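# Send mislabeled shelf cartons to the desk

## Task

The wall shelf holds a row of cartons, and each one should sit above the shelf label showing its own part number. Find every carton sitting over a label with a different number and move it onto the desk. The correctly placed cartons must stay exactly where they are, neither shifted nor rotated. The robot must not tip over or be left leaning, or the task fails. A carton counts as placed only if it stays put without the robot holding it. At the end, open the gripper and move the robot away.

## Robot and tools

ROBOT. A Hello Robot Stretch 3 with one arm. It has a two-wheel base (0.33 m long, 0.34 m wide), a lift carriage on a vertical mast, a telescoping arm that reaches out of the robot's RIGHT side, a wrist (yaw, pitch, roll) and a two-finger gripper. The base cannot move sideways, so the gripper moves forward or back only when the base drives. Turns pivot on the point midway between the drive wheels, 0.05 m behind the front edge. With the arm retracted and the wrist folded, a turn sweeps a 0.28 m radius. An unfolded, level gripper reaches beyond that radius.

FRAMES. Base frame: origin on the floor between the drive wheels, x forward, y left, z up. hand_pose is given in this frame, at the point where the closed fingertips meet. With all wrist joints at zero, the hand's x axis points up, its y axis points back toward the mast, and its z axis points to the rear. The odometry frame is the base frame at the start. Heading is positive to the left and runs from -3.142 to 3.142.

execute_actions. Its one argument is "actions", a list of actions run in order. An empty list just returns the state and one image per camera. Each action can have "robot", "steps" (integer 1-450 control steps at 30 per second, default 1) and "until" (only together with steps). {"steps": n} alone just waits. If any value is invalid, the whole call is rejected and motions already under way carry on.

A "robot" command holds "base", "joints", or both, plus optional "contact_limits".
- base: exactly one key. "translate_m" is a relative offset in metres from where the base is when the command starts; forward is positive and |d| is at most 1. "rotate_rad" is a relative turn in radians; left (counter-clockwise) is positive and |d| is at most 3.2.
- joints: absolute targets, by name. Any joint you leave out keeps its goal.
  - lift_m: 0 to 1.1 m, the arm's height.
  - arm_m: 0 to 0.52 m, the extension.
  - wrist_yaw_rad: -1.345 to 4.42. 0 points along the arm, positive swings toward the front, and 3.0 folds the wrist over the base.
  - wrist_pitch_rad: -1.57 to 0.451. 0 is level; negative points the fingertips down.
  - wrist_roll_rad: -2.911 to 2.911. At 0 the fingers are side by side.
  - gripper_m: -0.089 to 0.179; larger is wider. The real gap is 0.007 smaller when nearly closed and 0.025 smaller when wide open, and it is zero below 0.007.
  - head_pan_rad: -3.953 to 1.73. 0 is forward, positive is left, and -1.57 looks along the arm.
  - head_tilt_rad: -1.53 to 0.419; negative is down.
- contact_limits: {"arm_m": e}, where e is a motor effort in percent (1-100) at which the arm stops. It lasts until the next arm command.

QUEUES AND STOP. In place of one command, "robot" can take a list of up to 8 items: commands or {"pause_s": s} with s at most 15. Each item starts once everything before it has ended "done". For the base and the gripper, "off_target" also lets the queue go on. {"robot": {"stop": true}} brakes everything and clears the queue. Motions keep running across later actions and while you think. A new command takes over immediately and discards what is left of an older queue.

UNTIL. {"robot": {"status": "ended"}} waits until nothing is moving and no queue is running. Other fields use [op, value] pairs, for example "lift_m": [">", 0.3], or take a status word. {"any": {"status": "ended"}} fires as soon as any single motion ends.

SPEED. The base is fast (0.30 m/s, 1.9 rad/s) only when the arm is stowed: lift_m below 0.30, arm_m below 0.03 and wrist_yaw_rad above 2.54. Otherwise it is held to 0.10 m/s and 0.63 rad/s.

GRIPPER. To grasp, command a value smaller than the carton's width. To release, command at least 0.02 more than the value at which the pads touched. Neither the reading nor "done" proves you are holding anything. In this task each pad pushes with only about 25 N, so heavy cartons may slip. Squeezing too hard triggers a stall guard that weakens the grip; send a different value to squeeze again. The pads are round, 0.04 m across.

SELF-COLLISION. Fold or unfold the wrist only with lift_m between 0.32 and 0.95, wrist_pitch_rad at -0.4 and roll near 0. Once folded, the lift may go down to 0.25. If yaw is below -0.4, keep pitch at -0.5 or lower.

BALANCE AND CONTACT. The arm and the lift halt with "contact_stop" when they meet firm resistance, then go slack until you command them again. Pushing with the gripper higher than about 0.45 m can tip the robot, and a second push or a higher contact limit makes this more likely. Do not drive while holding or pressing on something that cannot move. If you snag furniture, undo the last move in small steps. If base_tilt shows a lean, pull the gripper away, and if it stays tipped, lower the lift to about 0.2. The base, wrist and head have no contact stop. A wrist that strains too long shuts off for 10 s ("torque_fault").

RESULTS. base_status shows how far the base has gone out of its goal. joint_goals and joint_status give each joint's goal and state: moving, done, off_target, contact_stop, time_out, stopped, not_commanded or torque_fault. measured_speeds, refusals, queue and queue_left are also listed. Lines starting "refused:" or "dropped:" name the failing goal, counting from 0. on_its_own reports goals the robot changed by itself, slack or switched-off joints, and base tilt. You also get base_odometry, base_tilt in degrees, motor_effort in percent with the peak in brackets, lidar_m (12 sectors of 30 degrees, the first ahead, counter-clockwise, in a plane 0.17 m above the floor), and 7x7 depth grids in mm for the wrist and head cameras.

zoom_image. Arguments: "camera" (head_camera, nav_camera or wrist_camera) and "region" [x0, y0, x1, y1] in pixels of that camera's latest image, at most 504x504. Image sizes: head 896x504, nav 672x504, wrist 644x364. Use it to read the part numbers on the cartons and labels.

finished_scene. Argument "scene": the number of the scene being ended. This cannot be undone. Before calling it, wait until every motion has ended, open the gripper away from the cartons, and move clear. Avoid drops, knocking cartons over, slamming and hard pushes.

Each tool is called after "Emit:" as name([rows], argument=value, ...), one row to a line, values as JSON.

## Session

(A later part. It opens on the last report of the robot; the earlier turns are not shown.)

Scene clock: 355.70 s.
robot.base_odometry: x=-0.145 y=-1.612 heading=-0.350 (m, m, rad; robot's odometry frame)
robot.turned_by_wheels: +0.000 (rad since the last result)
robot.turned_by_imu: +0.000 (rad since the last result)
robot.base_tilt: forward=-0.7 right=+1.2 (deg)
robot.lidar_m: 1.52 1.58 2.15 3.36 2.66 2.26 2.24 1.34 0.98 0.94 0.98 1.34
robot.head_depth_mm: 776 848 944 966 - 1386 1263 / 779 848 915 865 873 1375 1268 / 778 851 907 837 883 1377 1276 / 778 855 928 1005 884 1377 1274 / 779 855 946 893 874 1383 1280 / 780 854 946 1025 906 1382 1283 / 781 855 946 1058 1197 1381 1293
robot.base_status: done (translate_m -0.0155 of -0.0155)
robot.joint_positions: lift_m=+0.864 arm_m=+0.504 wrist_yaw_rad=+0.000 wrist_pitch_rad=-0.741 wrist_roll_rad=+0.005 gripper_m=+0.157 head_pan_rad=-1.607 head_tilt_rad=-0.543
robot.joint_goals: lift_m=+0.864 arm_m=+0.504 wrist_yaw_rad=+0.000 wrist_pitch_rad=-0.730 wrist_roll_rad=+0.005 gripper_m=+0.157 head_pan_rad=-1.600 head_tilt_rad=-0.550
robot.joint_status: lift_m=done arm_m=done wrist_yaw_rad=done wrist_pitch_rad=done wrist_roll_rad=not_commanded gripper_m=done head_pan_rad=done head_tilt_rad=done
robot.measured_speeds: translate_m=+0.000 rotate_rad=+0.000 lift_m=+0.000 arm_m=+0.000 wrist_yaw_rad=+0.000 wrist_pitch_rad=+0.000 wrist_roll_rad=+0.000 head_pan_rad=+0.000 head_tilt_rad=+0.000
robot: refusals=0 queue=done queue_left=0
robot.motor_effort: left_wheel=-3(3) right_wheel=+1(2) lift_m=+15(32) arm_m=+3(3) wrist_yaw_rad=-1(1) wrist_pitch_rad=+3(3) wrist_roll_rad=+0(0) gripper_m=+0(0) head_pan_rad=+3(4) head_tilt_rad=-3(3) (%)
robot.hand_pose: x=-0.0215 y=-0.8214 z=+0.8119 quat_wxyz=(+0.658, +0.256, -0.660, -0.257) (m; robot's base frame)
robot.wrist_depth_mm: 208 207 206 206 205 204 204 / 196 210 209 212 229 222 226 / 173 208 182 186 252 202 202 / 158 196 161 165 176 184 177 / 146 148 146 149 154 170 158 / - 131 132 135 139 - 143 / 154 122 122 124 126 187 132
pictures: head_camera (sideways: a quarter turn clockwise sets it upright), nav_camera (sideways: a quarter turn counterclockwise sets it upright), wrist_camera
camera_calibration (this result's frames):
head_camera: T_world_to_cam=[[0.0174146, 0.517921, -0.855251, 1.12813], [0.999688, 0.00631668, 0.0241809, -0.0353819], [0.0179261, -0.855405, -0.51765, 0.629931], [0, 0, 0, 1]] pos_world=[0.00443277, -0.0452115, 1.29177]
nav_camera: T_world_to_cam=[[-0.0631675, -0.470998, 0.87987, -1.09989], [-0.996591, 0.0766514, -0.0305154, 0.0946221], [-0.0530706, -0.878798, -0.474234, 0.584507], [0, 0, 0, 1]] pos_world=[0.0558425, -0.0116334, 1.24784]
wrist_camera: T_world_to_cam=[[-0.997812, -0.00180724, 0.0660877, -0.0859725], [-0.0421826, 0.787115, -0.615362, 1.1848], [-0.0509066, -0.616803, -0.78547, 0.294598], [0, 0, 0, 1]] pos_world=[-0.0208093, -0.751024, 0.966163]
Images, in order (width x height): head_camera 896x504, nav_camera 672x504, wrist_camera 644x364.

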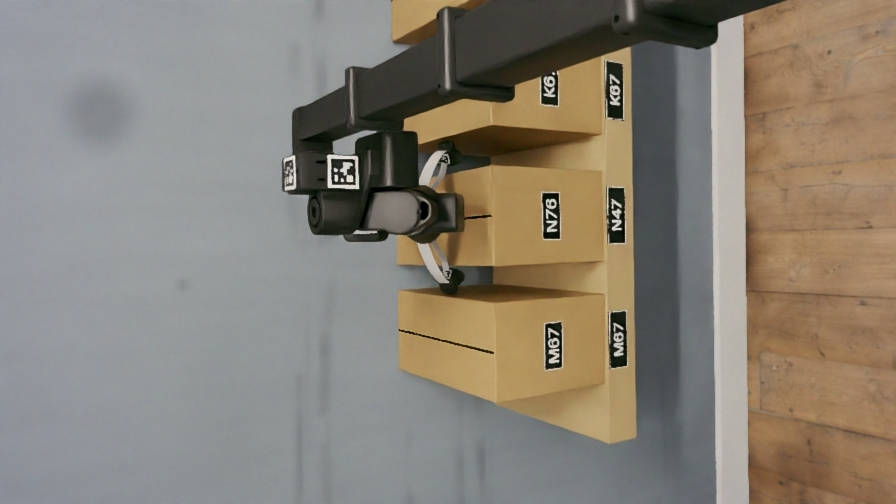

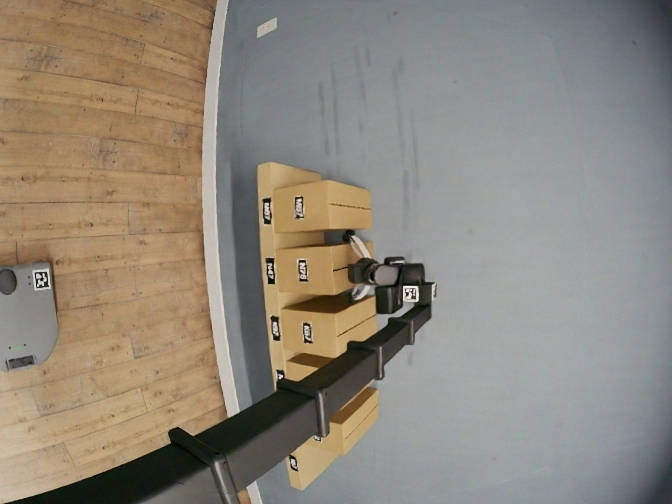

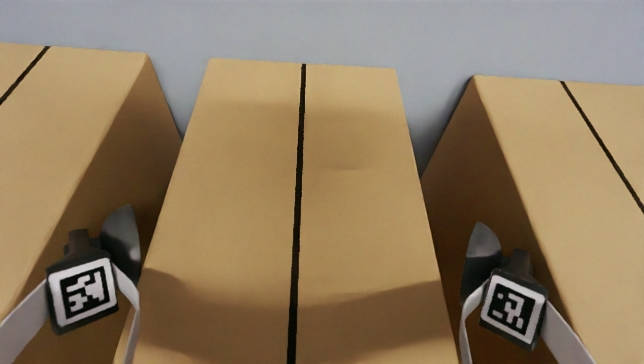

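Fingers are in both gaps with no contact. Closing.

Emit:
execute_actions([
  {"robot":{"joints":{"gripper_m":0.087}},"steps":120,"until":{"robot":{"status":"ended"}}},
])

Scene clock: 357.57 s.
robot.base_odometry: x=-0.145 y=-1.612 heading=-0.350 (m, m, rad; robot's odometry frame)
robot.turned_by_wheels: +0.000 (rad since the last result)
robot.turned_by_imu: +0.000 (rad since the last result)
robot.base_tilt: forward=-0.8 right=+1.2 (deg)
robot.lidar_m: 1.52 1.57 2.16 3.36 2.66 2.25 2.24 1.34 0.98 0.94 0.98 1.34
robot.head_depth_mm: 779 851 939 966 - 1379 1266 / 778 849 913 865 870 1374 1266 / 779 853 909 837 872 1378 1274 / 778 852 927 1004 884 1377 1274 / 780 855 941 890 872 1382 1280 / 780 856 941 1018 906 1380 1278 / 782 855 945 1062 1198 1383 1287
robot.base_status: done (translate_m -0.0155 of -0.0155)
robot.joint_positions: lift_m=+0.864 arm_m=+0.504 wrist_yaw_rad=+0.000 wrist_pitch_rad=-0.741 wrist_roll_rad=+0.005 gripper_m=+0.125 head_pan_rad=-1.607 head_tilt_rad=-0.543
robot.joint_goals: lift_m=+0.864 arm_m=+0.504 wrist_yaw_rad=+0.000 wrist_pitch_rad=-0.730 wrist_roll_rad=+0.005 gripper_m=+0.087 head_pan_rad=-1.600 head_tilt_rad=-0.550
robot.joint_status: lift_m=done arm_m=done wrist_yaw_rad=done wrist_pitch_rad=done wrist_roll_rad=not_commanded gripper_m=off_target head_pan_rad=done head_tilt_rad=done
robot.measured_speeds: translate_m=+0.000 rotate_rad=+0.000 lift_m=+0.000 arm_m=+0.000 wrist_yaw_rad=+0.000 wrist_pitch_rad=+0.000 wrist_roll_rad=+0.000 head_pan_rad=+0.000 head_tilt_rad=+0.000
robot: refusals=0 queue=done queue_left=0
robot.motor_effort: left_wheel=-3(3) right_wheel=+1(0) lift_m=+15(15) arm_m=+3(3) wrist_yaw_rad=-1(0) wrist_pitch_rad=+3(3) wrist_roll_rad=+0(0) gripper_m=-100(100) head_pan_rad=+3(3) head_tilt_rad=-3(4) (%)
robot.hand_pose: x=-0.0215 y=-0.8214 z=+0.8119 quat_wxyz=(+0.658, +0.256, -0.660, -0.257) (m; robot's base frame)
robot.wrist_depth_mm: 209 207 206 206 205 205 205 / 195 210 214 213 228 223 226 / 173 207 183 185 201 202 203 / 158 210 162 166 172 183 178 / 151 162 145 149 152 170 158 / - 131 133 135 137 157 143 / 159 124 121 124 126 181 133
pictures: head_camera (sideways: a quarter turn clockwise sets it upright), nav_camera (sideways: a quarter turn counterclockwise sets it upright), wrist_camera
camera_calibration (this result's frames):
head_camera: T_world_to_cam=[[0.0174146, 0.517921, -0.855251, 1.12813], [0.999688, 0.0063168, 0.0241809, -0.0353819], [0.0179262, -0.855405, -0.517649, 0.629931], [0, 0, 0, 1]] pos_world=[0.00443277, -0.0452115, 1.29177]
nav_camera: T_world_to_cam=[[-0.0631674, -0.470997, 0.87987, -1.09989], [-0.996591, 0.0766512, -0.0305154, 0.0946221], [-0.0530705, -0.878798, -0.474234, 0.584507], [0, 0, 0, 1]] pos_world=[0.0558425, -0.0116334, 1.24784]
wrist_camera: T_world_to_cam=[[-0.997812, -0.0018095, 0.0660894, -0.0859757], [-0.0421855, 0.787115, -0.615361, 1.1848], [-0.0509065, -0.616803, -0.78547, 0.294598], [0, 0, 0, 1]] pos_world=[-0.0208091, -0.751024, 0.966163]
Images, in order (width x height): head_camera 896x504, nav_camera 672x504, wrist_camera 644x364.

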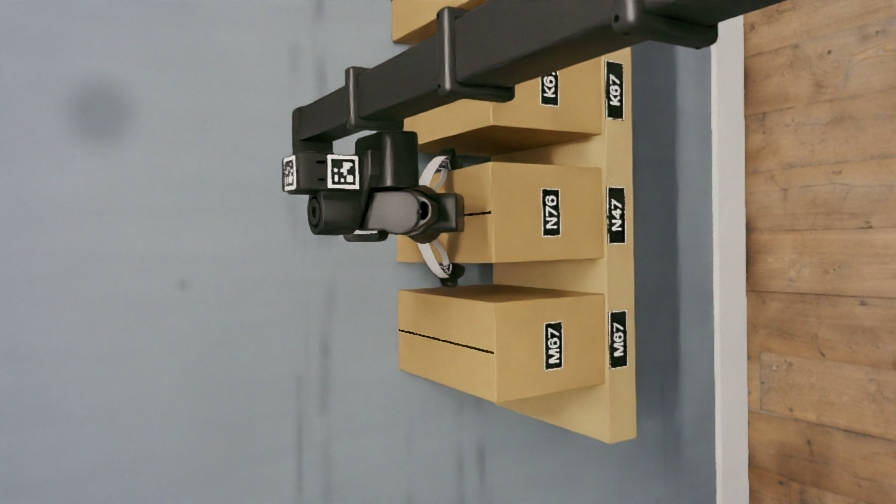

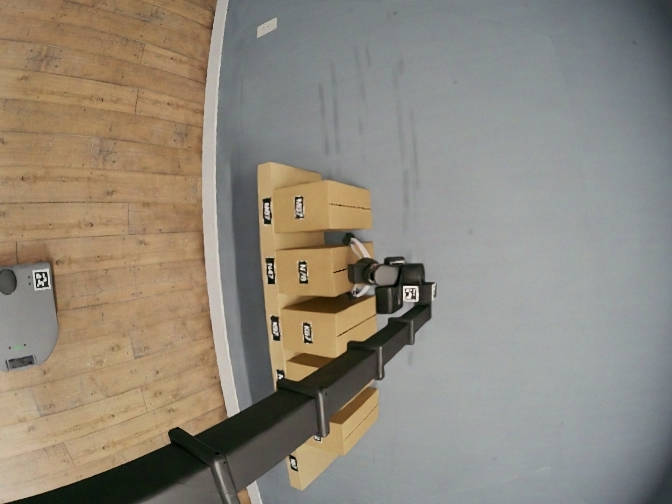

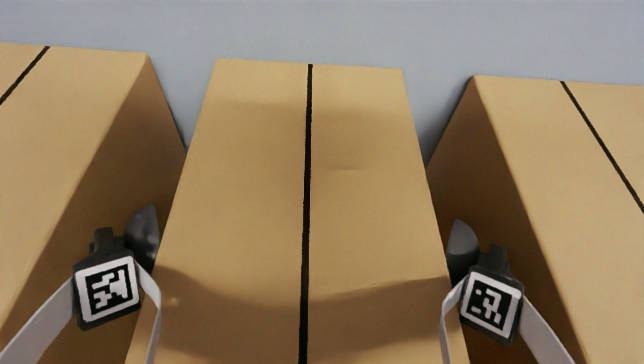

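Emit:
execute_actions([
  {"robot":{"joints":{"lift_m":0.957,"arm_m":0.18}},"steps":120,"until":{"robot":{"arm_m":["<",0.258]}}},
  {"robot":{"base":{"rotate_rad":1.571},"joints":{"head_pan_rad":-0.1,"head_tilt_rad":-0.5}},"steps":200,"until":{"robot":{"base_status":["!=","moving"]}}},
  {"robot":{"base":{"translate_m":1.0},"joints":{"arm_m":0.515}},"steps":400,"until":{"robot":{"translate_m":[">",0.9]}}},
  {"robot":{"base":{"translate_m":1.0}},"steps":400,"until":{"robot":{"y":[">",-0.297]}}},
  {"robot":{"base":{"translate_m":0.937}},"steps":60},
])

Scene clock: 401.93 s.
robot.base_odometry: x=+0.404 y=-0.108 heading=+1.221 (m, m, rad; robot's odometry frame)
robot.turned_by_wheels: +1.571 (rad since the last result)
robot.turned_by_imu: +1.576 (rad since the last result)
robot.base_tilt: forward=-0.8 right=+0.5 (deg)
robot.lidar_m: 1.78 1.98 2.07 1.86 2.33 2.64 2.54 2.17 1.56 1.51 1.56 2.05
robot.head_depth_mm: 1932 2092 2295 2461 1944 1549 1298 / 1908 2068 2263 2436 1931 1555 1296 / 1896 2065 1878 2401 1949 1554 1295 / 1876 2042 1764 2402 1965 1567 1310 / 1875 2019 1766 2409 1972 1570 1307 / 1852 2020 1792 2400 1980 1574 1310 / 1841 2000 1803 2405 1976 1586 1319
robot.base_status: moving (translate_m +0.2000 of +0.9370)
robot.joint_positions: lift_m=+0.957 arm_m=+0.515 wrist_yaw_rad=+0.000 wrist_pitch_rad=-0.749 wrist_roll_rad=+0.005 gripper_m=+0.088 head_pan_rad=-0.107 head_tilt_rad=-0.507
robot.joint_goals: lift_m=+0.957 arm_m=+0.515 wrist_yaw_rad=+0.000 wrist_pitch_rad=-0.730 wrist_roll_rad=+0.005 gripper_m=+0.087 head_pan_rad=-0.100 head_tilt_rad=-0.500
robot.joint_status: lift_m=done arm_m=done wrist_yaw_rad=done wrist_pitch_rad=done wrist_roll_rad=not_commanded gripper_m=off_target head_pan_rad=done head_tilt_rad=done
robot.measured_speeds: translate_m=+0.100 rotate_rad=+0.000 lift_m=+0.000 arm_m=+0.000 wrist_yaw_rad=+0.000 wrist_pitch_rad=+0.000 wrist_roll_rad=+0.000 head_pan_rad=+0.000 head_tilt_rad=+0.000
robot: refusals=0 queue=running queue_left=0
robot.motor_effort: left_wheel=+2(11) right_wheel=+2(6) lift_m=+33(33) arm_m=+3(4) wrist_yaw_rad=+0(1) wrist_pitch_rad=+5(5) wrist_roll_rad=+0(0) gripper_m=-59(100) head_pan_rad=+4(44) head_tilt_rad=+3(10) (%)
robot.hand_pose: x=-0.0216 y=-0.8310 z=+0.9032 quat_wxyz=(+0.657, +0.258, -0.659, -0.259) (m; robot's base frame)
robot.wrist_depth_mm: 769 787 785 804 793 779 782 / 905 894 204 203 872 927 908 / - - 177 181 194 - - / - - 160 163 169 - - / - - 145 147 151 - - / - 130 133 135 137 - - / 946 125 123 124 126 - -
pictures: head_camera (sideways: a quarter turn clockwise sets it upright), nav_camera (sideways: a quarter turn counterclockwise sets it upright), wrist_camera
camera_calibration (this result's frames):
head_camera: T_world_to_cam=[[-0.484167, 0.0508572, -0.873496, 1.15498], [0.0639642, 0.997695, 0.022634, -0.0276612], [0.872635, -0.0449139, -0.486304, 0.583932], [0, 0, 0, 1]] pos_world=[0.0514131, -0.00491499, 1.29347]
nav_camera: T_world_to_cam=[[0.433249, -0.0930641, 0.896457, -1.12455], [-0.146219, -0.988735, -0.0319778, 0.0913401], [0.889334, -0.117225, -0.441976, 0.536784], [0, 0, 0, 1]] pos_world=[0.0231856, 0.0485801, 1.24828]
wrist_camera: T_world_to_cam=[[-0.997812, -0.00203866, 0.0660815, -0.0922587], [-0.0419825, 0.791674, -0.6095, 1.24705], [-0.0510724, -0.610941, -0.790027, 0.369413], [0, 0, 0, 1]] pos_world=[-0.0208359, -0.761752, 1.05802]
Images, in order (width x height): head_camera 896x504, nav_camera 672x504, wrist_camera 644x364.

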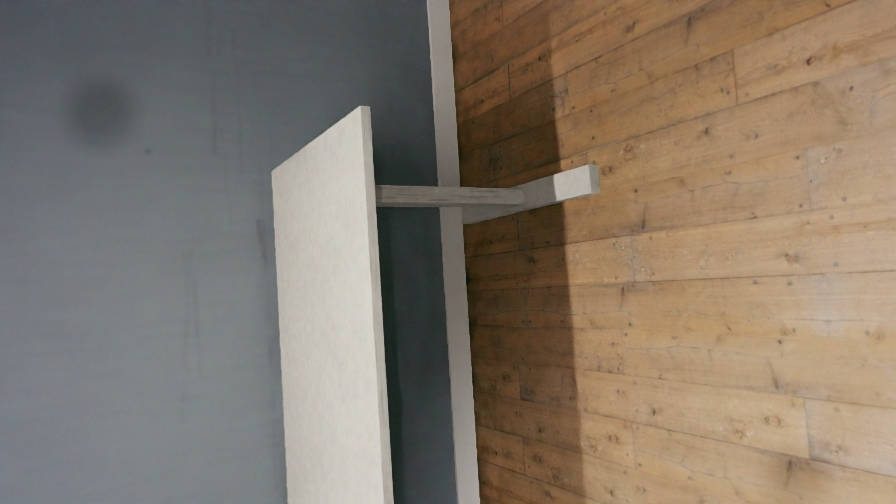

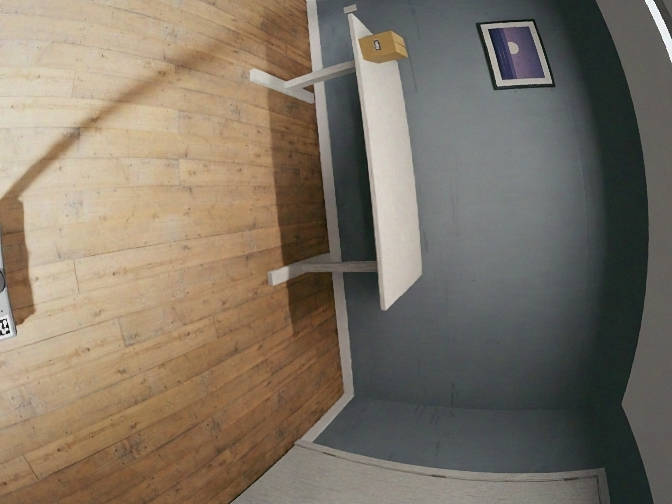

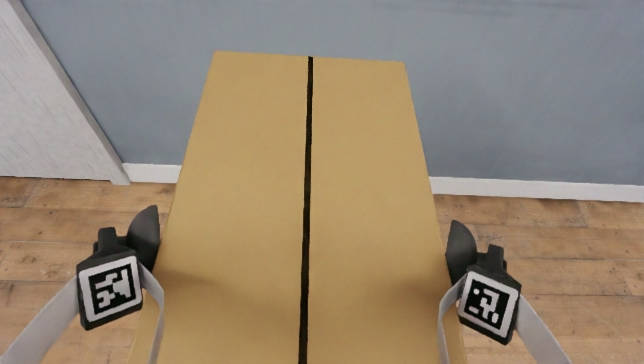

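Emit:
execute_actions([
  {"robot":{"joints":{"head_tilt_rad":-0.55}},"steps":300,"until":{"robot":{"status":"ended"}}},
])

Scene clock: 409.93 s.
robot.base_odometry: x=+0.657 y=+0.584 heading=+1.221 (m, m, rad; robot's odometry frame)
robot.turned_by_wheels: +0.000 (rad since the last result)
robot.turned_by_imu: -0.005 (rad since the last result)
robot.base_tilt: forward=-0.7 right=+1.1 (deg)
robot.lidar_m: 1.06 1.39 1.40 1.87 2.34 3.15 3.26 2.16 1.56 1.47 1.52 1.55
robot.head_depth_mm: 1279 1401 1546 1648 1700 1508 1266 / 1267 1388 1494 1077 1686 1512 1244 / 1249 1380 1471 1091 924 1467 1271 / 1244 1367 1464 1091 927 1520 1282 / 1239 1349 1450 1100 901 1517 1277 / 1230 1342 1439 1105 904 1531 1279 / 1220 1335 1441 1116 908 1535 1285
robot.base_status: done (translate_m +0.9370 of +0.9370)
robot.joint_positions: lift_m=+0.957 arm_m=+0.515 wrist_yaw_rad=+0.000 wrist_pitch_rad=-0.749 wrist_roll_rad=+0.005 gripper_m=+0.088 head_pan_rad=-0.107 head_tilt_rad=-0.543
robot.joint_goals: lift_m=+0.957 arm_m=+0.515 wrist_yaw_rad=+0.000 wrist_pitch_rad=-0.730 wrist_roll_rad=+0.005 gripper_m=+0.087 head_pan_rad=-0.100 head_tilt_rad=-0.550
robot.joint_status: lift_m=done arm_m=done wrist_yaw_rad=done wrist_pitch_rad=done wrist_roll_rad=not_commanded gripper_m=off_target head_pan_rad=done head_tilt_rad=done
robot.measured_speeds: translate_m=+0.000 rotate_rad=+0.000 lift_m=+0.000 arm_m=+0.000 wrist_yaw_rad=+0.000 wrist_pitch_rad=+0.000 wrist_roll_rad=+0.000 head_pan_rad=+0.000 head_tilt_rad=+0.000
robot: refusals=0 queue=done queue_left=0
robot.motor_effort: left_wheel=-1(3) right_wheel=+0(2) lift_m=+33(33) arm_m=+3(3) wrist_yaw_rad=+0(0) wrist_pitch_rad=+5(5) wrist_roll_rad=+0(0) gripper_m=-59(59) head_pan_rad=+3(4) head_tilt_rad=-3(10) (%)
robot.hand_pose: x=-0.0216 y=-0.8310 z=+0.9032 quat_wxyz=(+0.657, +0.258, -0.659, -0.259) (m; robot's base frame)
robot.wrist_depth_mm: 775 760 751 760 783 755 785 / 857 862 204 205 851 904 906 / - - 177 182 194 - - / - - 159 163 170 - - / - - 145 148 151 - - / - 130 133 135 137 - - / 962 125 123 125 126 - -
pictures: head_camera (sideways: a quarter turn clockwise sets it upright), nav_camera (sideways: a quarter turn counterclockwise sets it upright), wrist_camera
camera_calibration (this result's frames):
head_camera: T_world_to_cam=[[-0.514834, 0.0541531, -0.855578, 1.1318], [0.064793, 0.997606, 0.0241543, -0.0296444], [0.854838, -0.043, -0.517111, 0.624124], [0, 0, 0, 1]] pos_world=[0.0510848, -0.00487965, 1.2918]
nav_camera: T_world_to_cam=[[0.464759, -0.0964507, 0.880168, -1.1035], [-0.147327, -0.988616, -0.0305411, 0.0894751], [0.873094, -0.115478, -0.473678, 0.578135], [0, 0, 0, 1]] pos_world=[0.0212761, 0.0487853, 1.24784]
wrist_camera: T_world_to_cam=[[-0.997812, -0.00203862, 0.0660813, -0.0922585], [-0.0419824, 0.791674, -0.6095, 1.24705], [-0.0510723, -0.610941, -0.790027, 0.369413], [0, 0, 0, 1]] pos_world=[-0.0208359, -0.761752, 1.05802]
Images, in order (width x height): head_camera 896x504, nav_camera 672x504, wrist_camera 644x364.

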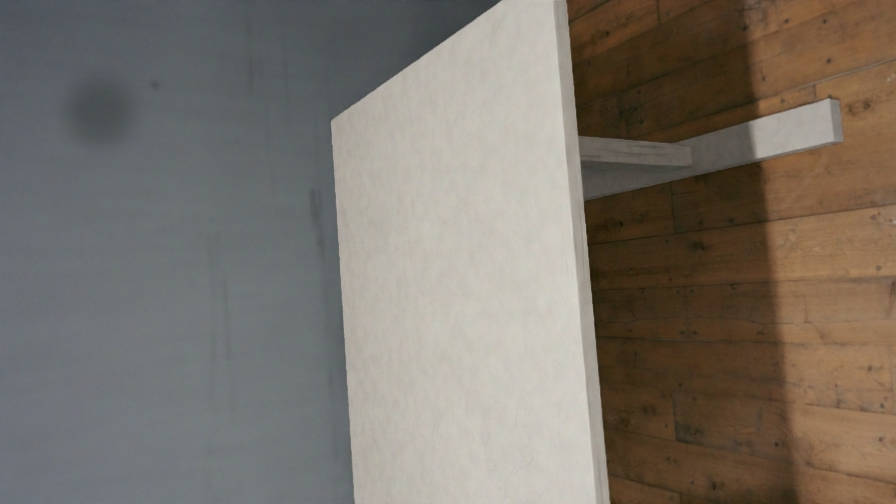

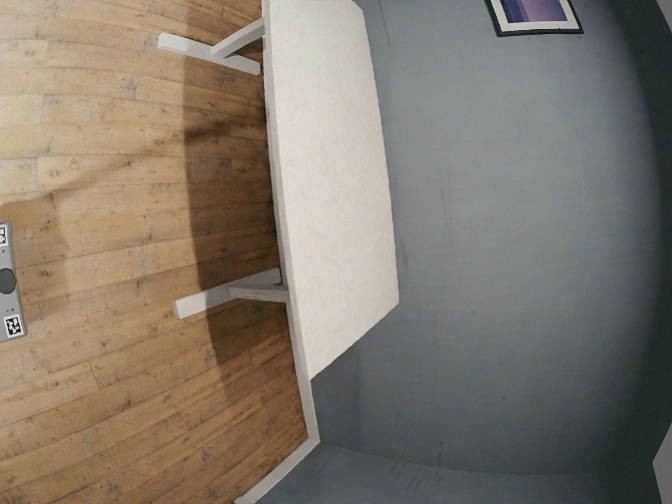

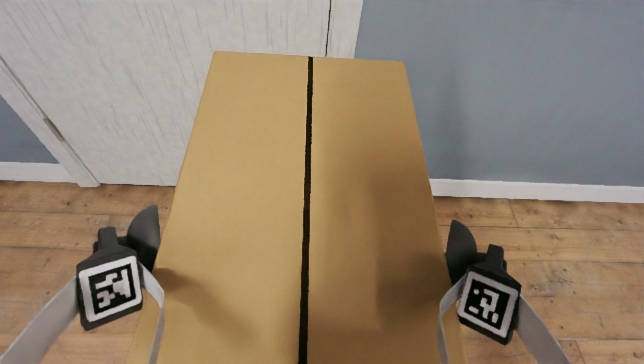

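Emit:
zoom_image(camera="head_camera", region=[520, 0, 640, 504])

Region (520, 0, 640, 504) of head_camera's 896x504 image, scaled by 1.000; it fills the left 120 columns of this view, and the rest is white.

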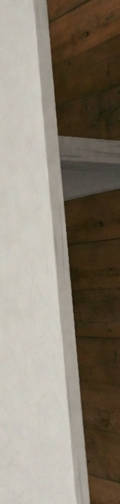

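Emit:
execute_actions([
  {"robot":{"base":{"rotate_rad":1.58},"joints":{"head_pan_rad":-1.6}},"steps":200,"until":{"robot":{"rotate_rad":[">",1.36]}}},
  {"robot":{"joints":{"lift_m":0.944}},"steps":100,"until":{"robot":{"status":"ended"}}},
])

Scene clock: 425.57 s.
robot.base_odometry: x=+0.657 y=+0.584 heading=+2.801 (m, m, rad; robot's odometry frame)
robot.turned_by_wheels: +1.580 (rad since the last result)
robot.turned_by_imu: +1.595 (rad since the last result)
robot.base_tilt: forward=-0.8 right=+1.3 (deg)
robot.lidar_m: 1.88 2.10 3.19 3.26 2.14 1.55 1.46 1.52 1.07 1.05 1.39 1.41
robot.head_depth_mm: 1243 1364 - 1028 914 1510 1268 / 1246 1347 1418 1078 917 1473 1261 / 1254 1331 - 794 859 1514 1274 / 1249 1362 1464 809 893 1521 1274 / 1250 1360 1465 1096 932 1522 1282 / 1250 1373 1474 1105 936 1523 1282 / 1256 1362 1470 1115 942 1534 1291
robot.base_status: done (rotate_rad +1.5799 of +1.5800)
robot.joint_positions: lift_m=+0.944 arm_m=+0.515 wrist_yaw_rad=+0.000 wrist_pitch_rad=-0.749 wrist_roll_rad=+0.005 gripper_m=+0.088 head_pan_rad=-1.593 head_tilt_rad=-0.543
robot.joint_goals: lift_m=+0.944 arm_m=+0.515 wrist_yaw_rad=+0.000 wrist_pitch_rad=-0.730 wrist_roll_rad=+0.005 gripper_m=+0.087 head_pan_rad=-1.600 head_tilt_rad=-0.550
robot.joint_status: lift_m=done arm_m=done wrist_yaw_rad=done wrist_pitch_rad=done wrist_roll_rad=not_commanded gripper_m=off_target head_pan_rad=done head_tilt_rad=done
robot.measured_speeds: translate_m=+0.000 rotate_rad=+0.000 lift_m=+0.000 arm_m=+0.000 wrist_yaw_rad=+0.000 wrist_pitch_rad=+0.000 wrist_roll_rad=+0.000 head_pan_rad=+0.000 head_tilt_rad=+0.000
robot: refusals=0 queue=done queue_left=0
robot.motor_effort: left_wheel=-3(12) right_wheel=+1(9) lift_m=+16(33) arm_m=+2(3) wrist_yaw_rad=+0(1) wrist_pitch_rad=+5(5) wrist_roll_rad=+0(0) gripper_m=-59(59) head_pan_rad=-3(43) head_tilt_rad=-4(4) (%)
robot.hand_pose: x=-0.0216 y=-0.8310 z=+0.8911 quat_wxyz=(+0.657, +0.258, -0.659, -0.259) (m; robot's base frame)
robot.wrist_depth_mm: 551 569 586 598 619 697 771 / 475 492 201 204 525 555 877 / 429 430 178 181 194 474 996 / 380 384 159 163 169 428 452 / 343 353 145 147 151 381 392 / 318 130 132 135 138 350 352 / 287 125 123 125 127 311 323
pictures: head_camera (sideways: a quarter turn clockwise sets it upright), nav_camera (sideways: a quarter turn counterclockwise sets it upright), wrist_camera
camera_calibration (this result's frames):
head_camera: T_world_to_cam=[[0.0103307, 0.51795, -0.855348, 1.1283], [0.999508, 0.019984, 0.024173, -0.0353705], [0.0296137, -0.855177, -0.517489, 0.629651], [0, 0, 0, 1]] pos_world=[0.00505082, -0.045232, 1.29178]
nav_camera: T_world_to_cam=[[-0.0567205, -0.471652, 0.879959, -1.10004], [-0.997546, 0.0630174, -0.030523, 0.0946379], [-0.0410565, -0.87953, -0.474068, 0.584218], [0, 0, 0, 1]] pos_world=[0.0559966, -0.0109626, 1.24784]
wrist_camera: T_world_to_cam=[[-0.997812, -0.00204746, 0.0660882, -0.0914694], [-0.0419918, 0.791694, -0.609473, 1.23966], [-0.0510738, -0.610914, -0.790048, 0.359837], [0, 0, 0, 1]] pos_world=[-0.0208353, -0.761792, 1.04587]
Images, in order (width x height): head_camera 896x504, nav_camera 672x504, wrist_camera 644x364.

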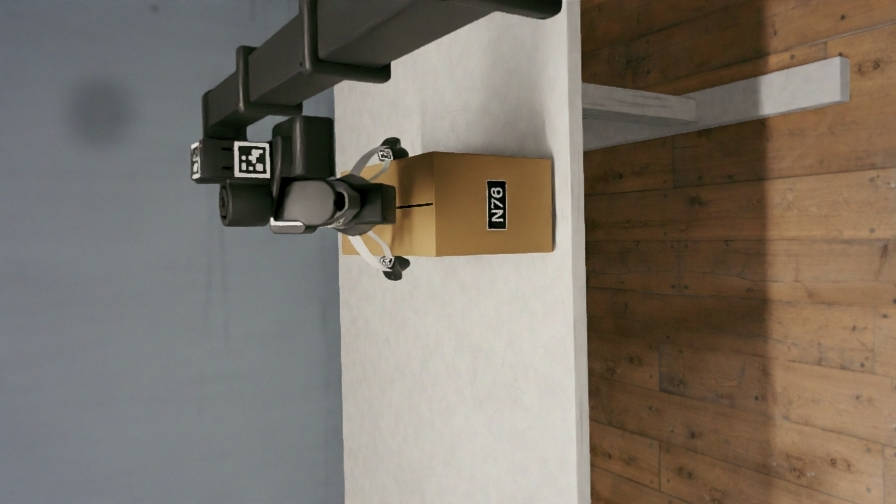

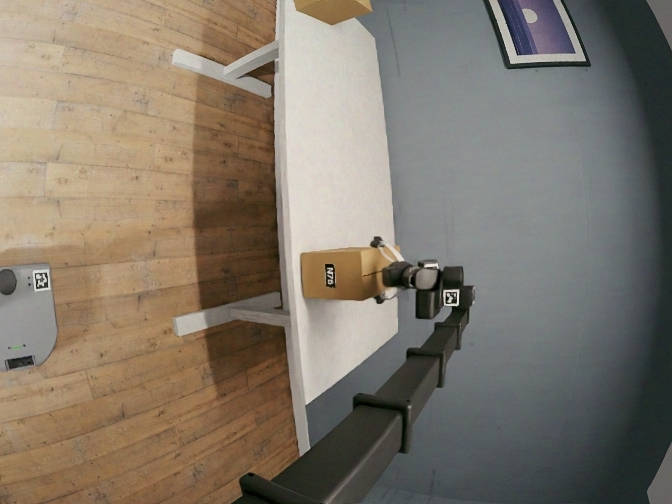

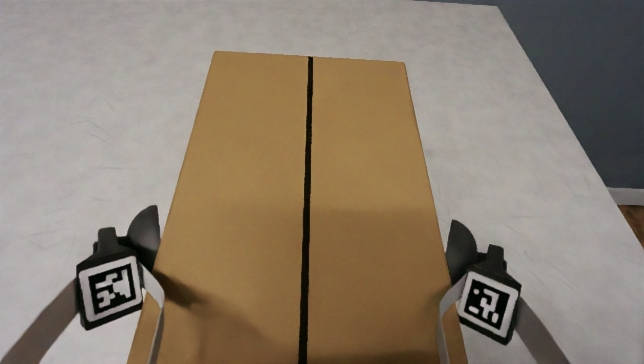

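Emit:
execute_actions([
  {"robot":{"joints":{"lift_m":0.929,"head_pan_rad":0.76,"head_tilt_rad":-0.2}},"steps":60,"until":{"robot":{"lift_m":["<=",0.93]}}},
  {"robot":{"joints":{"gripper_m":0.17}},"steps":120,"until":{"robot":{"gripper_m":[">",0.16]}}},
  {"robot":{"joints":{"wrist_pitch_rad":-0.25,"arm_m":0.24}},"steps":60,"until":{"robot":{"wrist_pitch_rad":[">",-0.44]}}},
  {"robot":{"base":{"rotate_rad":0.7}},"steps":150,"until":{"robot":{"status":"ended"}}},
])

Scene clock: 437.97 s.
robot.base_odometry: x=+0.657 y=+0.584 heading=-2.782 (m, m, rad; robot's odometry frame)
robot.turned_by_wheels: +0.700 (rad since the last result)
robot.turned_by_imu: +0.707 (rad since the last result)
robot.base_tilt: forward=-0.6 right=+1.2 (deg)
robot.lidar_m: 2.10 3.29 3.27 1.84 1.50 1.47 1.62 1.05 1.48 1.39 1.88 1.89
robot.head_depth_mm: 2982 3132 3235 3358 3238 2184 1670 / 2973 3092 3210 3377 3198 2198 1682 / 2943 3088 3173 3316 3199 2178 1670 / 2927 3036 3163 3249 3202 2208 1683 / 2925 3043 3165 3243 3264 2210 1685 / 2884 3002 3121 3284 3274 2226 1690 / 2879 2956 3123 3227 3262 2224 1693
robot.base_status: done (rotate_rad +0.6999 of +0.7000)
robot.joint_positions: lift_m=+0.929 arm_m=+0.240 wrist_yaw_rad=+0.000 wrist_pitch_rad=-0.272 wrist_roll_rad=+0.005 gripper_m=+0.170 head_pan_rad=+0.753 head_tilt_rad=-0.211
robot.joint_goals: lift_m=+0.929 arm_m=+0.240 wrist_yaw_rad=+0.000 wrist_pitch_rad=-0.250 wrist_roll_rad=+0.005 gripper_m=+0.170 head_pan_rad=+0.760 head_tilt_rad=-0.200
robot.joint_status: lift_m=done arm_m=done wrist_yaw_rad=done wrist_pitch_rad=done wrist_roll_rad=not_commanded gripper_m=done head_pan_rad=done head_tilt_rad=done
robot.measured_speeds: translate_m=+0.000 rotate_rad=+0.000 lift_m=+0.000 arm_m=+0.000 wrist_yaw_rad=+0.000 wrist_pitch_rad=+0.000 wrist_roll_rad=+0.000 head_pan_rad=+0.000 head_tilt_rad=+0.000
robot: refusals=0 queue=done queue_left=0
robot.motor_effort: left_wheel=-2(10) right_wheel=+1(9) lift_m=+15(15) arm_m=-4(5) wrist_yaw_rad=-1(0) wrist_pitch_rad=+6(6) wrist_roll_rad=+0(0) gripper_m=+0(97) head_pan_rad=+3(45) head_tilt_rad=+5(28) (%)
robot.hand_pose: x=-0.0214 y=-0.6256 z=+0.9760 quat_wxyz=(+0.699, +0.096, -0.702, -0.096) (m; robot's base frame)
robot.wrist_depth_mm: - - - - - 930 799 / - - - - - 974 862 / - - 731 - - 999 855 / - 798 717 812 832 906 878 / - - 642 615 649 692 685 / - - - 517 524 - 546 / - - - - 436 429 460
pictures: head_camera (sideways: a quarter turn clockwise sets it upright), nav_camera (sideways: a quarter turn counterclockwise sets it upright), wrist_camera
camera_calibration (this result's frames):
head_camera: T_world_to_cam=[[-0.152754, -0.144772, -0.977603, 1.28885], [-0.717857, 0.696132, 0.00907806, -0.00524994], [0.679226, 0.703165, -0.210263, 0.225872], [0, 0, 0, 1]] pos_world=[0.0396905, 0.0314197, 1.30753]
nav_camera: T_world_to_cam=[[0.148097, 0.0754362, 0.986092, -1.23987], [0.662028, -0.748291, -0.0421826, 0.0997097], [0.734702, 0.659067, -0.16076, 0.171732], [0, 0, 0, 1]] pos_world=[-0.00856181, 0.0549599, 1.25444]
wrist_camera: T_world_to_cam=[[-0.99783, 0.0276378, 0.0597669, -0.0717302], [-0.0424287, 0.424252, -0.904549, 1.18689], [-0.050356, -0.905122, -0.422159, 0.00938269], [0, 0, 0, 1]] pos_world=[-0.0207436, -0.493067, 1.08185]
Images, in order (width x height): head_camera 896x504, nav_camera 672x504, wrist_camera 644x364.

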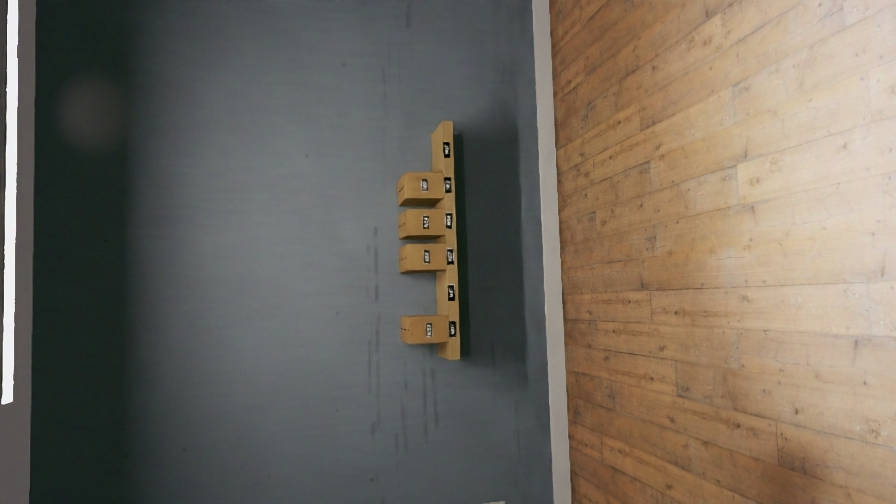

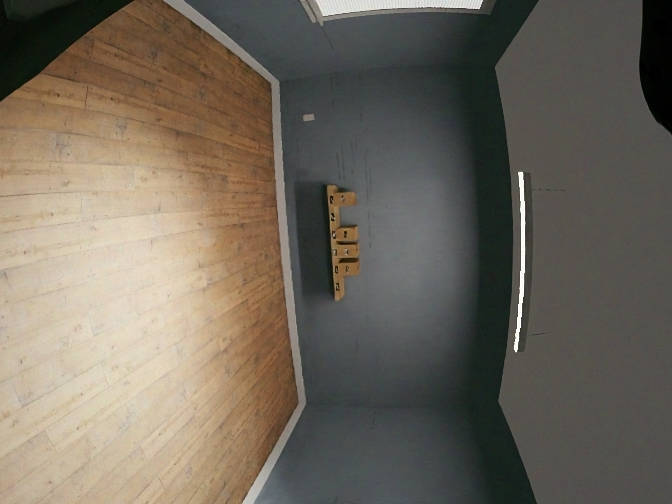

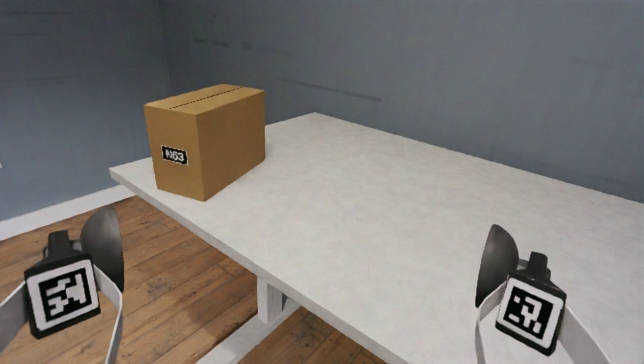

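Emit:
zoom_image(camera="head_camera", region=[380, 160, 480, 365])

Region (380, 160, 480, 365) of head_camera's 896x504 image, scaled by 2.459, with more detail than that image has; it fills the left 246 columns of this view, and the rest is white.

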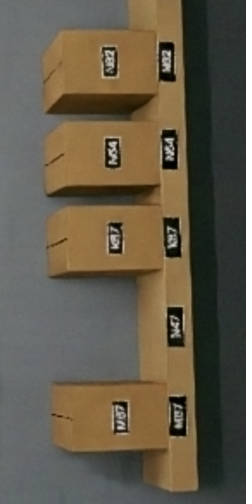

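Emit:
execute_actions([
  {"robot":{"joints":{"wrist_yaw_rad":-0.7,"wrist_pitch_rad":-0.52}},"steps":60,"until":{"robot":{"status":"ended"}}},
])

Scene clock: 444.20 s.
robot.base_odometry: x=+0.657 y=+0.584 heading=-2.782 (m, m, rad; robot's odometry frame)
robot.turned_by_wheels: +0.000 (rad since the last result)
robot.turned_by_imu: +0.000 (rad since the last result)
robot.base_tilt: forward=-0.7 right=+1.3 (deg)
robot.lidar_m: 2.10 3.29 3.25 1.85 1.50 1.47 1.62 1.05 1.48 1.39 1.88 1.89
robot.head_depth_mm: 2985 3116 3253 3378 3148 2179 1671 / 2971 3083 3225 3370 3173 2189 1677 / 2981 3069 3224 3274 3223 2220 1683 / 2958 3063 3136 3278 3245 2203 1679 / 2924 3052 3179 3258 3266 2202 1683 / 2872 3049 3137 3233 3256 2228 1693 / 2863 3002 3093 3237 3256 2227 1688
robot.base_status: done (rotate_rad +0.6999 of +0.7000)
robot.joint_positions: lift_m=+0.929 arm_m=+0.240 wrist_yaw_rad=-0.698 wrist_pitch_rad=-0.533 wrist_roll_rad=+0.005 gripper_m=+0.170 head_pan_rad=+0.753 head_tilt_rad=-0.211
robot.joint_goals: lift_m=+0.929 arm_m=+0.240 wrist_yaw_rad=-0.700 wrist_pitch_rad=-0.520 wrist_roll_rad=+0.005 gripper_m=+0.170 head_pan_rad=+0.760 head_tilt_rad=-0.200
robot.joint_status: lift_m=done arm_m=done wrist_yaw_rad=done wrist_pitch_rad=done wrist_roll_rad=not_commanded gripper_m=done head_pan_rad=done head_tilt_rad=done
robot.measured_speeds: translate_m=+0.000 rotate_rad=+0.000 lift_m=+0.000 arm_m=+0.000 wrist_yaw_rad=+0.000 wrist_pitch_rad=+0.000 wrist_roll_rad=+0.000 head_pan_rad=+0.000 head_tilt_rad=+0.000
robot: refusals=0 queue=done queue_left=0
robot.motor_effort: left_wheel=-2(2) right_wheel=+0(1) lift_m=+15(15) arm_m=-3(4) wrist_yaw_rad=-2(4) wrist_pitch_rad=+3(6) wrist_roll_rad=+0(0) gripper_m=+1(0) head_pan_rad=+4(4) head_tilt_rad=+5(5) (%)
robot.hand_pose: x=-0.1555 y=-0.5448 z=+0.9172 quat_wxyz=(+0.576, -0.059, -0.706, -0.409) (m; robot's base frame)
robot.wrist_depth_mm: 886 957 977 994 - - - / 687 707 748 777 747 404 - / 546 571 590 613 577 360 349 / 470 480 500 502 510 399 529 / 417 427 430 439 448 433 464 / - - - - - - - / 950 - - - - - -
pictures: head_camera (sideways: a quarter turn clockwise sets it upright), nav_camera (sideways: a quarter turn counterclockwise sets it upright), wrist_camera
camera_calibration (this result's frames):
head_camera: T_world_to_cam=[[-0.152754, -0.144772, -0.977603, 1.28885], [-0.717857, 0.696132, 0.00907805, -0.00524993], [0.679226, 0.703165, -0.210263, 0.225872], [0, 0, 0, 1]] pos_world=[0.0396905, 0.0314197, 1.30753]
nav_camera: T_world_to_cam=[[0.148097, 0.0754362, 0.986092, -1.23987], [0.662028, -0.748291, -0.0421826, 0.0997097], [0.734702, 0.659067, -0.16076, 0.171732], [0, 0, 0, 1]] pos_world=[-0.00856182, 0.0549599, 1.25444]
wrist_camera: T_world_to_cam=[[-0.756564, 0.650679, 0.0650203, 0.167841], [0.381102, 0.519538, -0.764749, 1.08333], [-0.531387, -0.553802, -0.641039, 0.368245], [0, 0, 0, 1]] pos_world=[-0.090195, -0.468104, 1.05362]
Images, in order (width x height): head_camera 896x504, nav_camera 672x504, wrist_camera 644x364.

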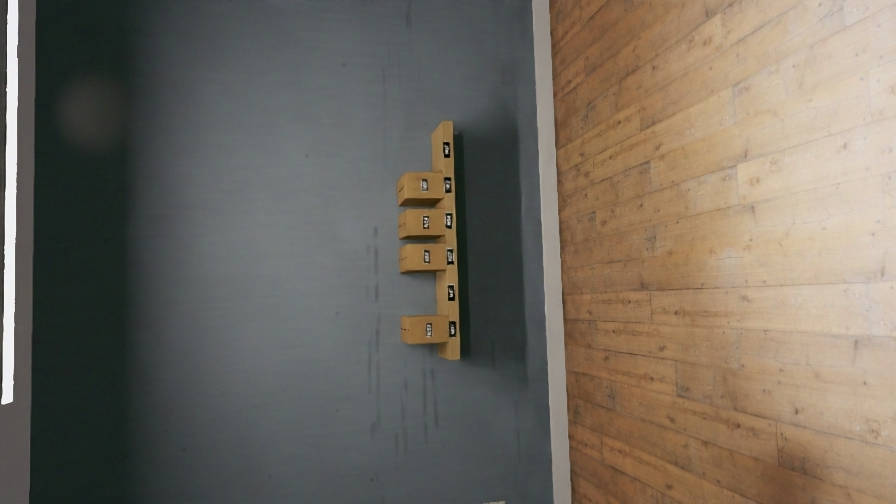

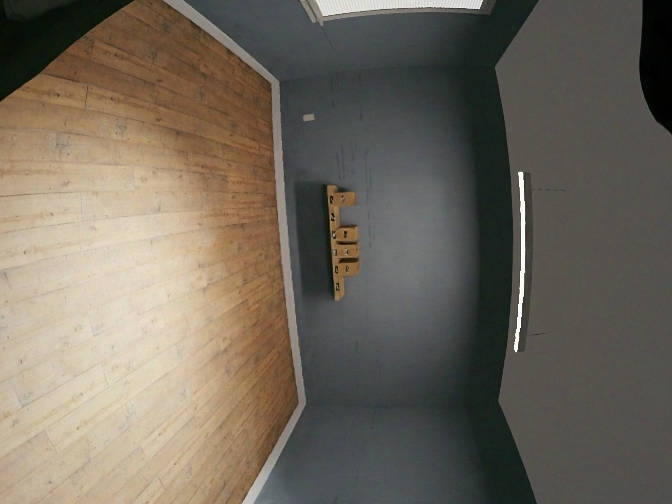

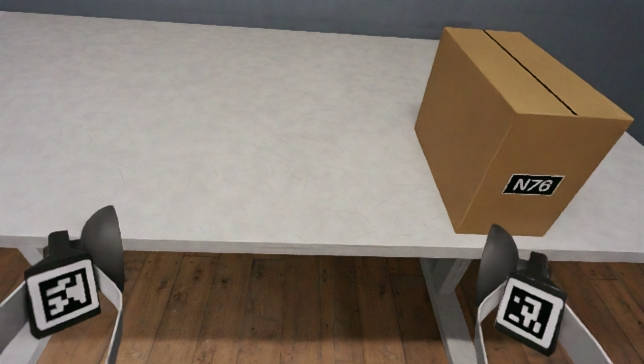

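N76 and N63 are both upright on the desk, the four correct cartons are still in place, and the gripper is clear.

Emit:
finished_scene(scene=2)

The scene is finished: the task was done.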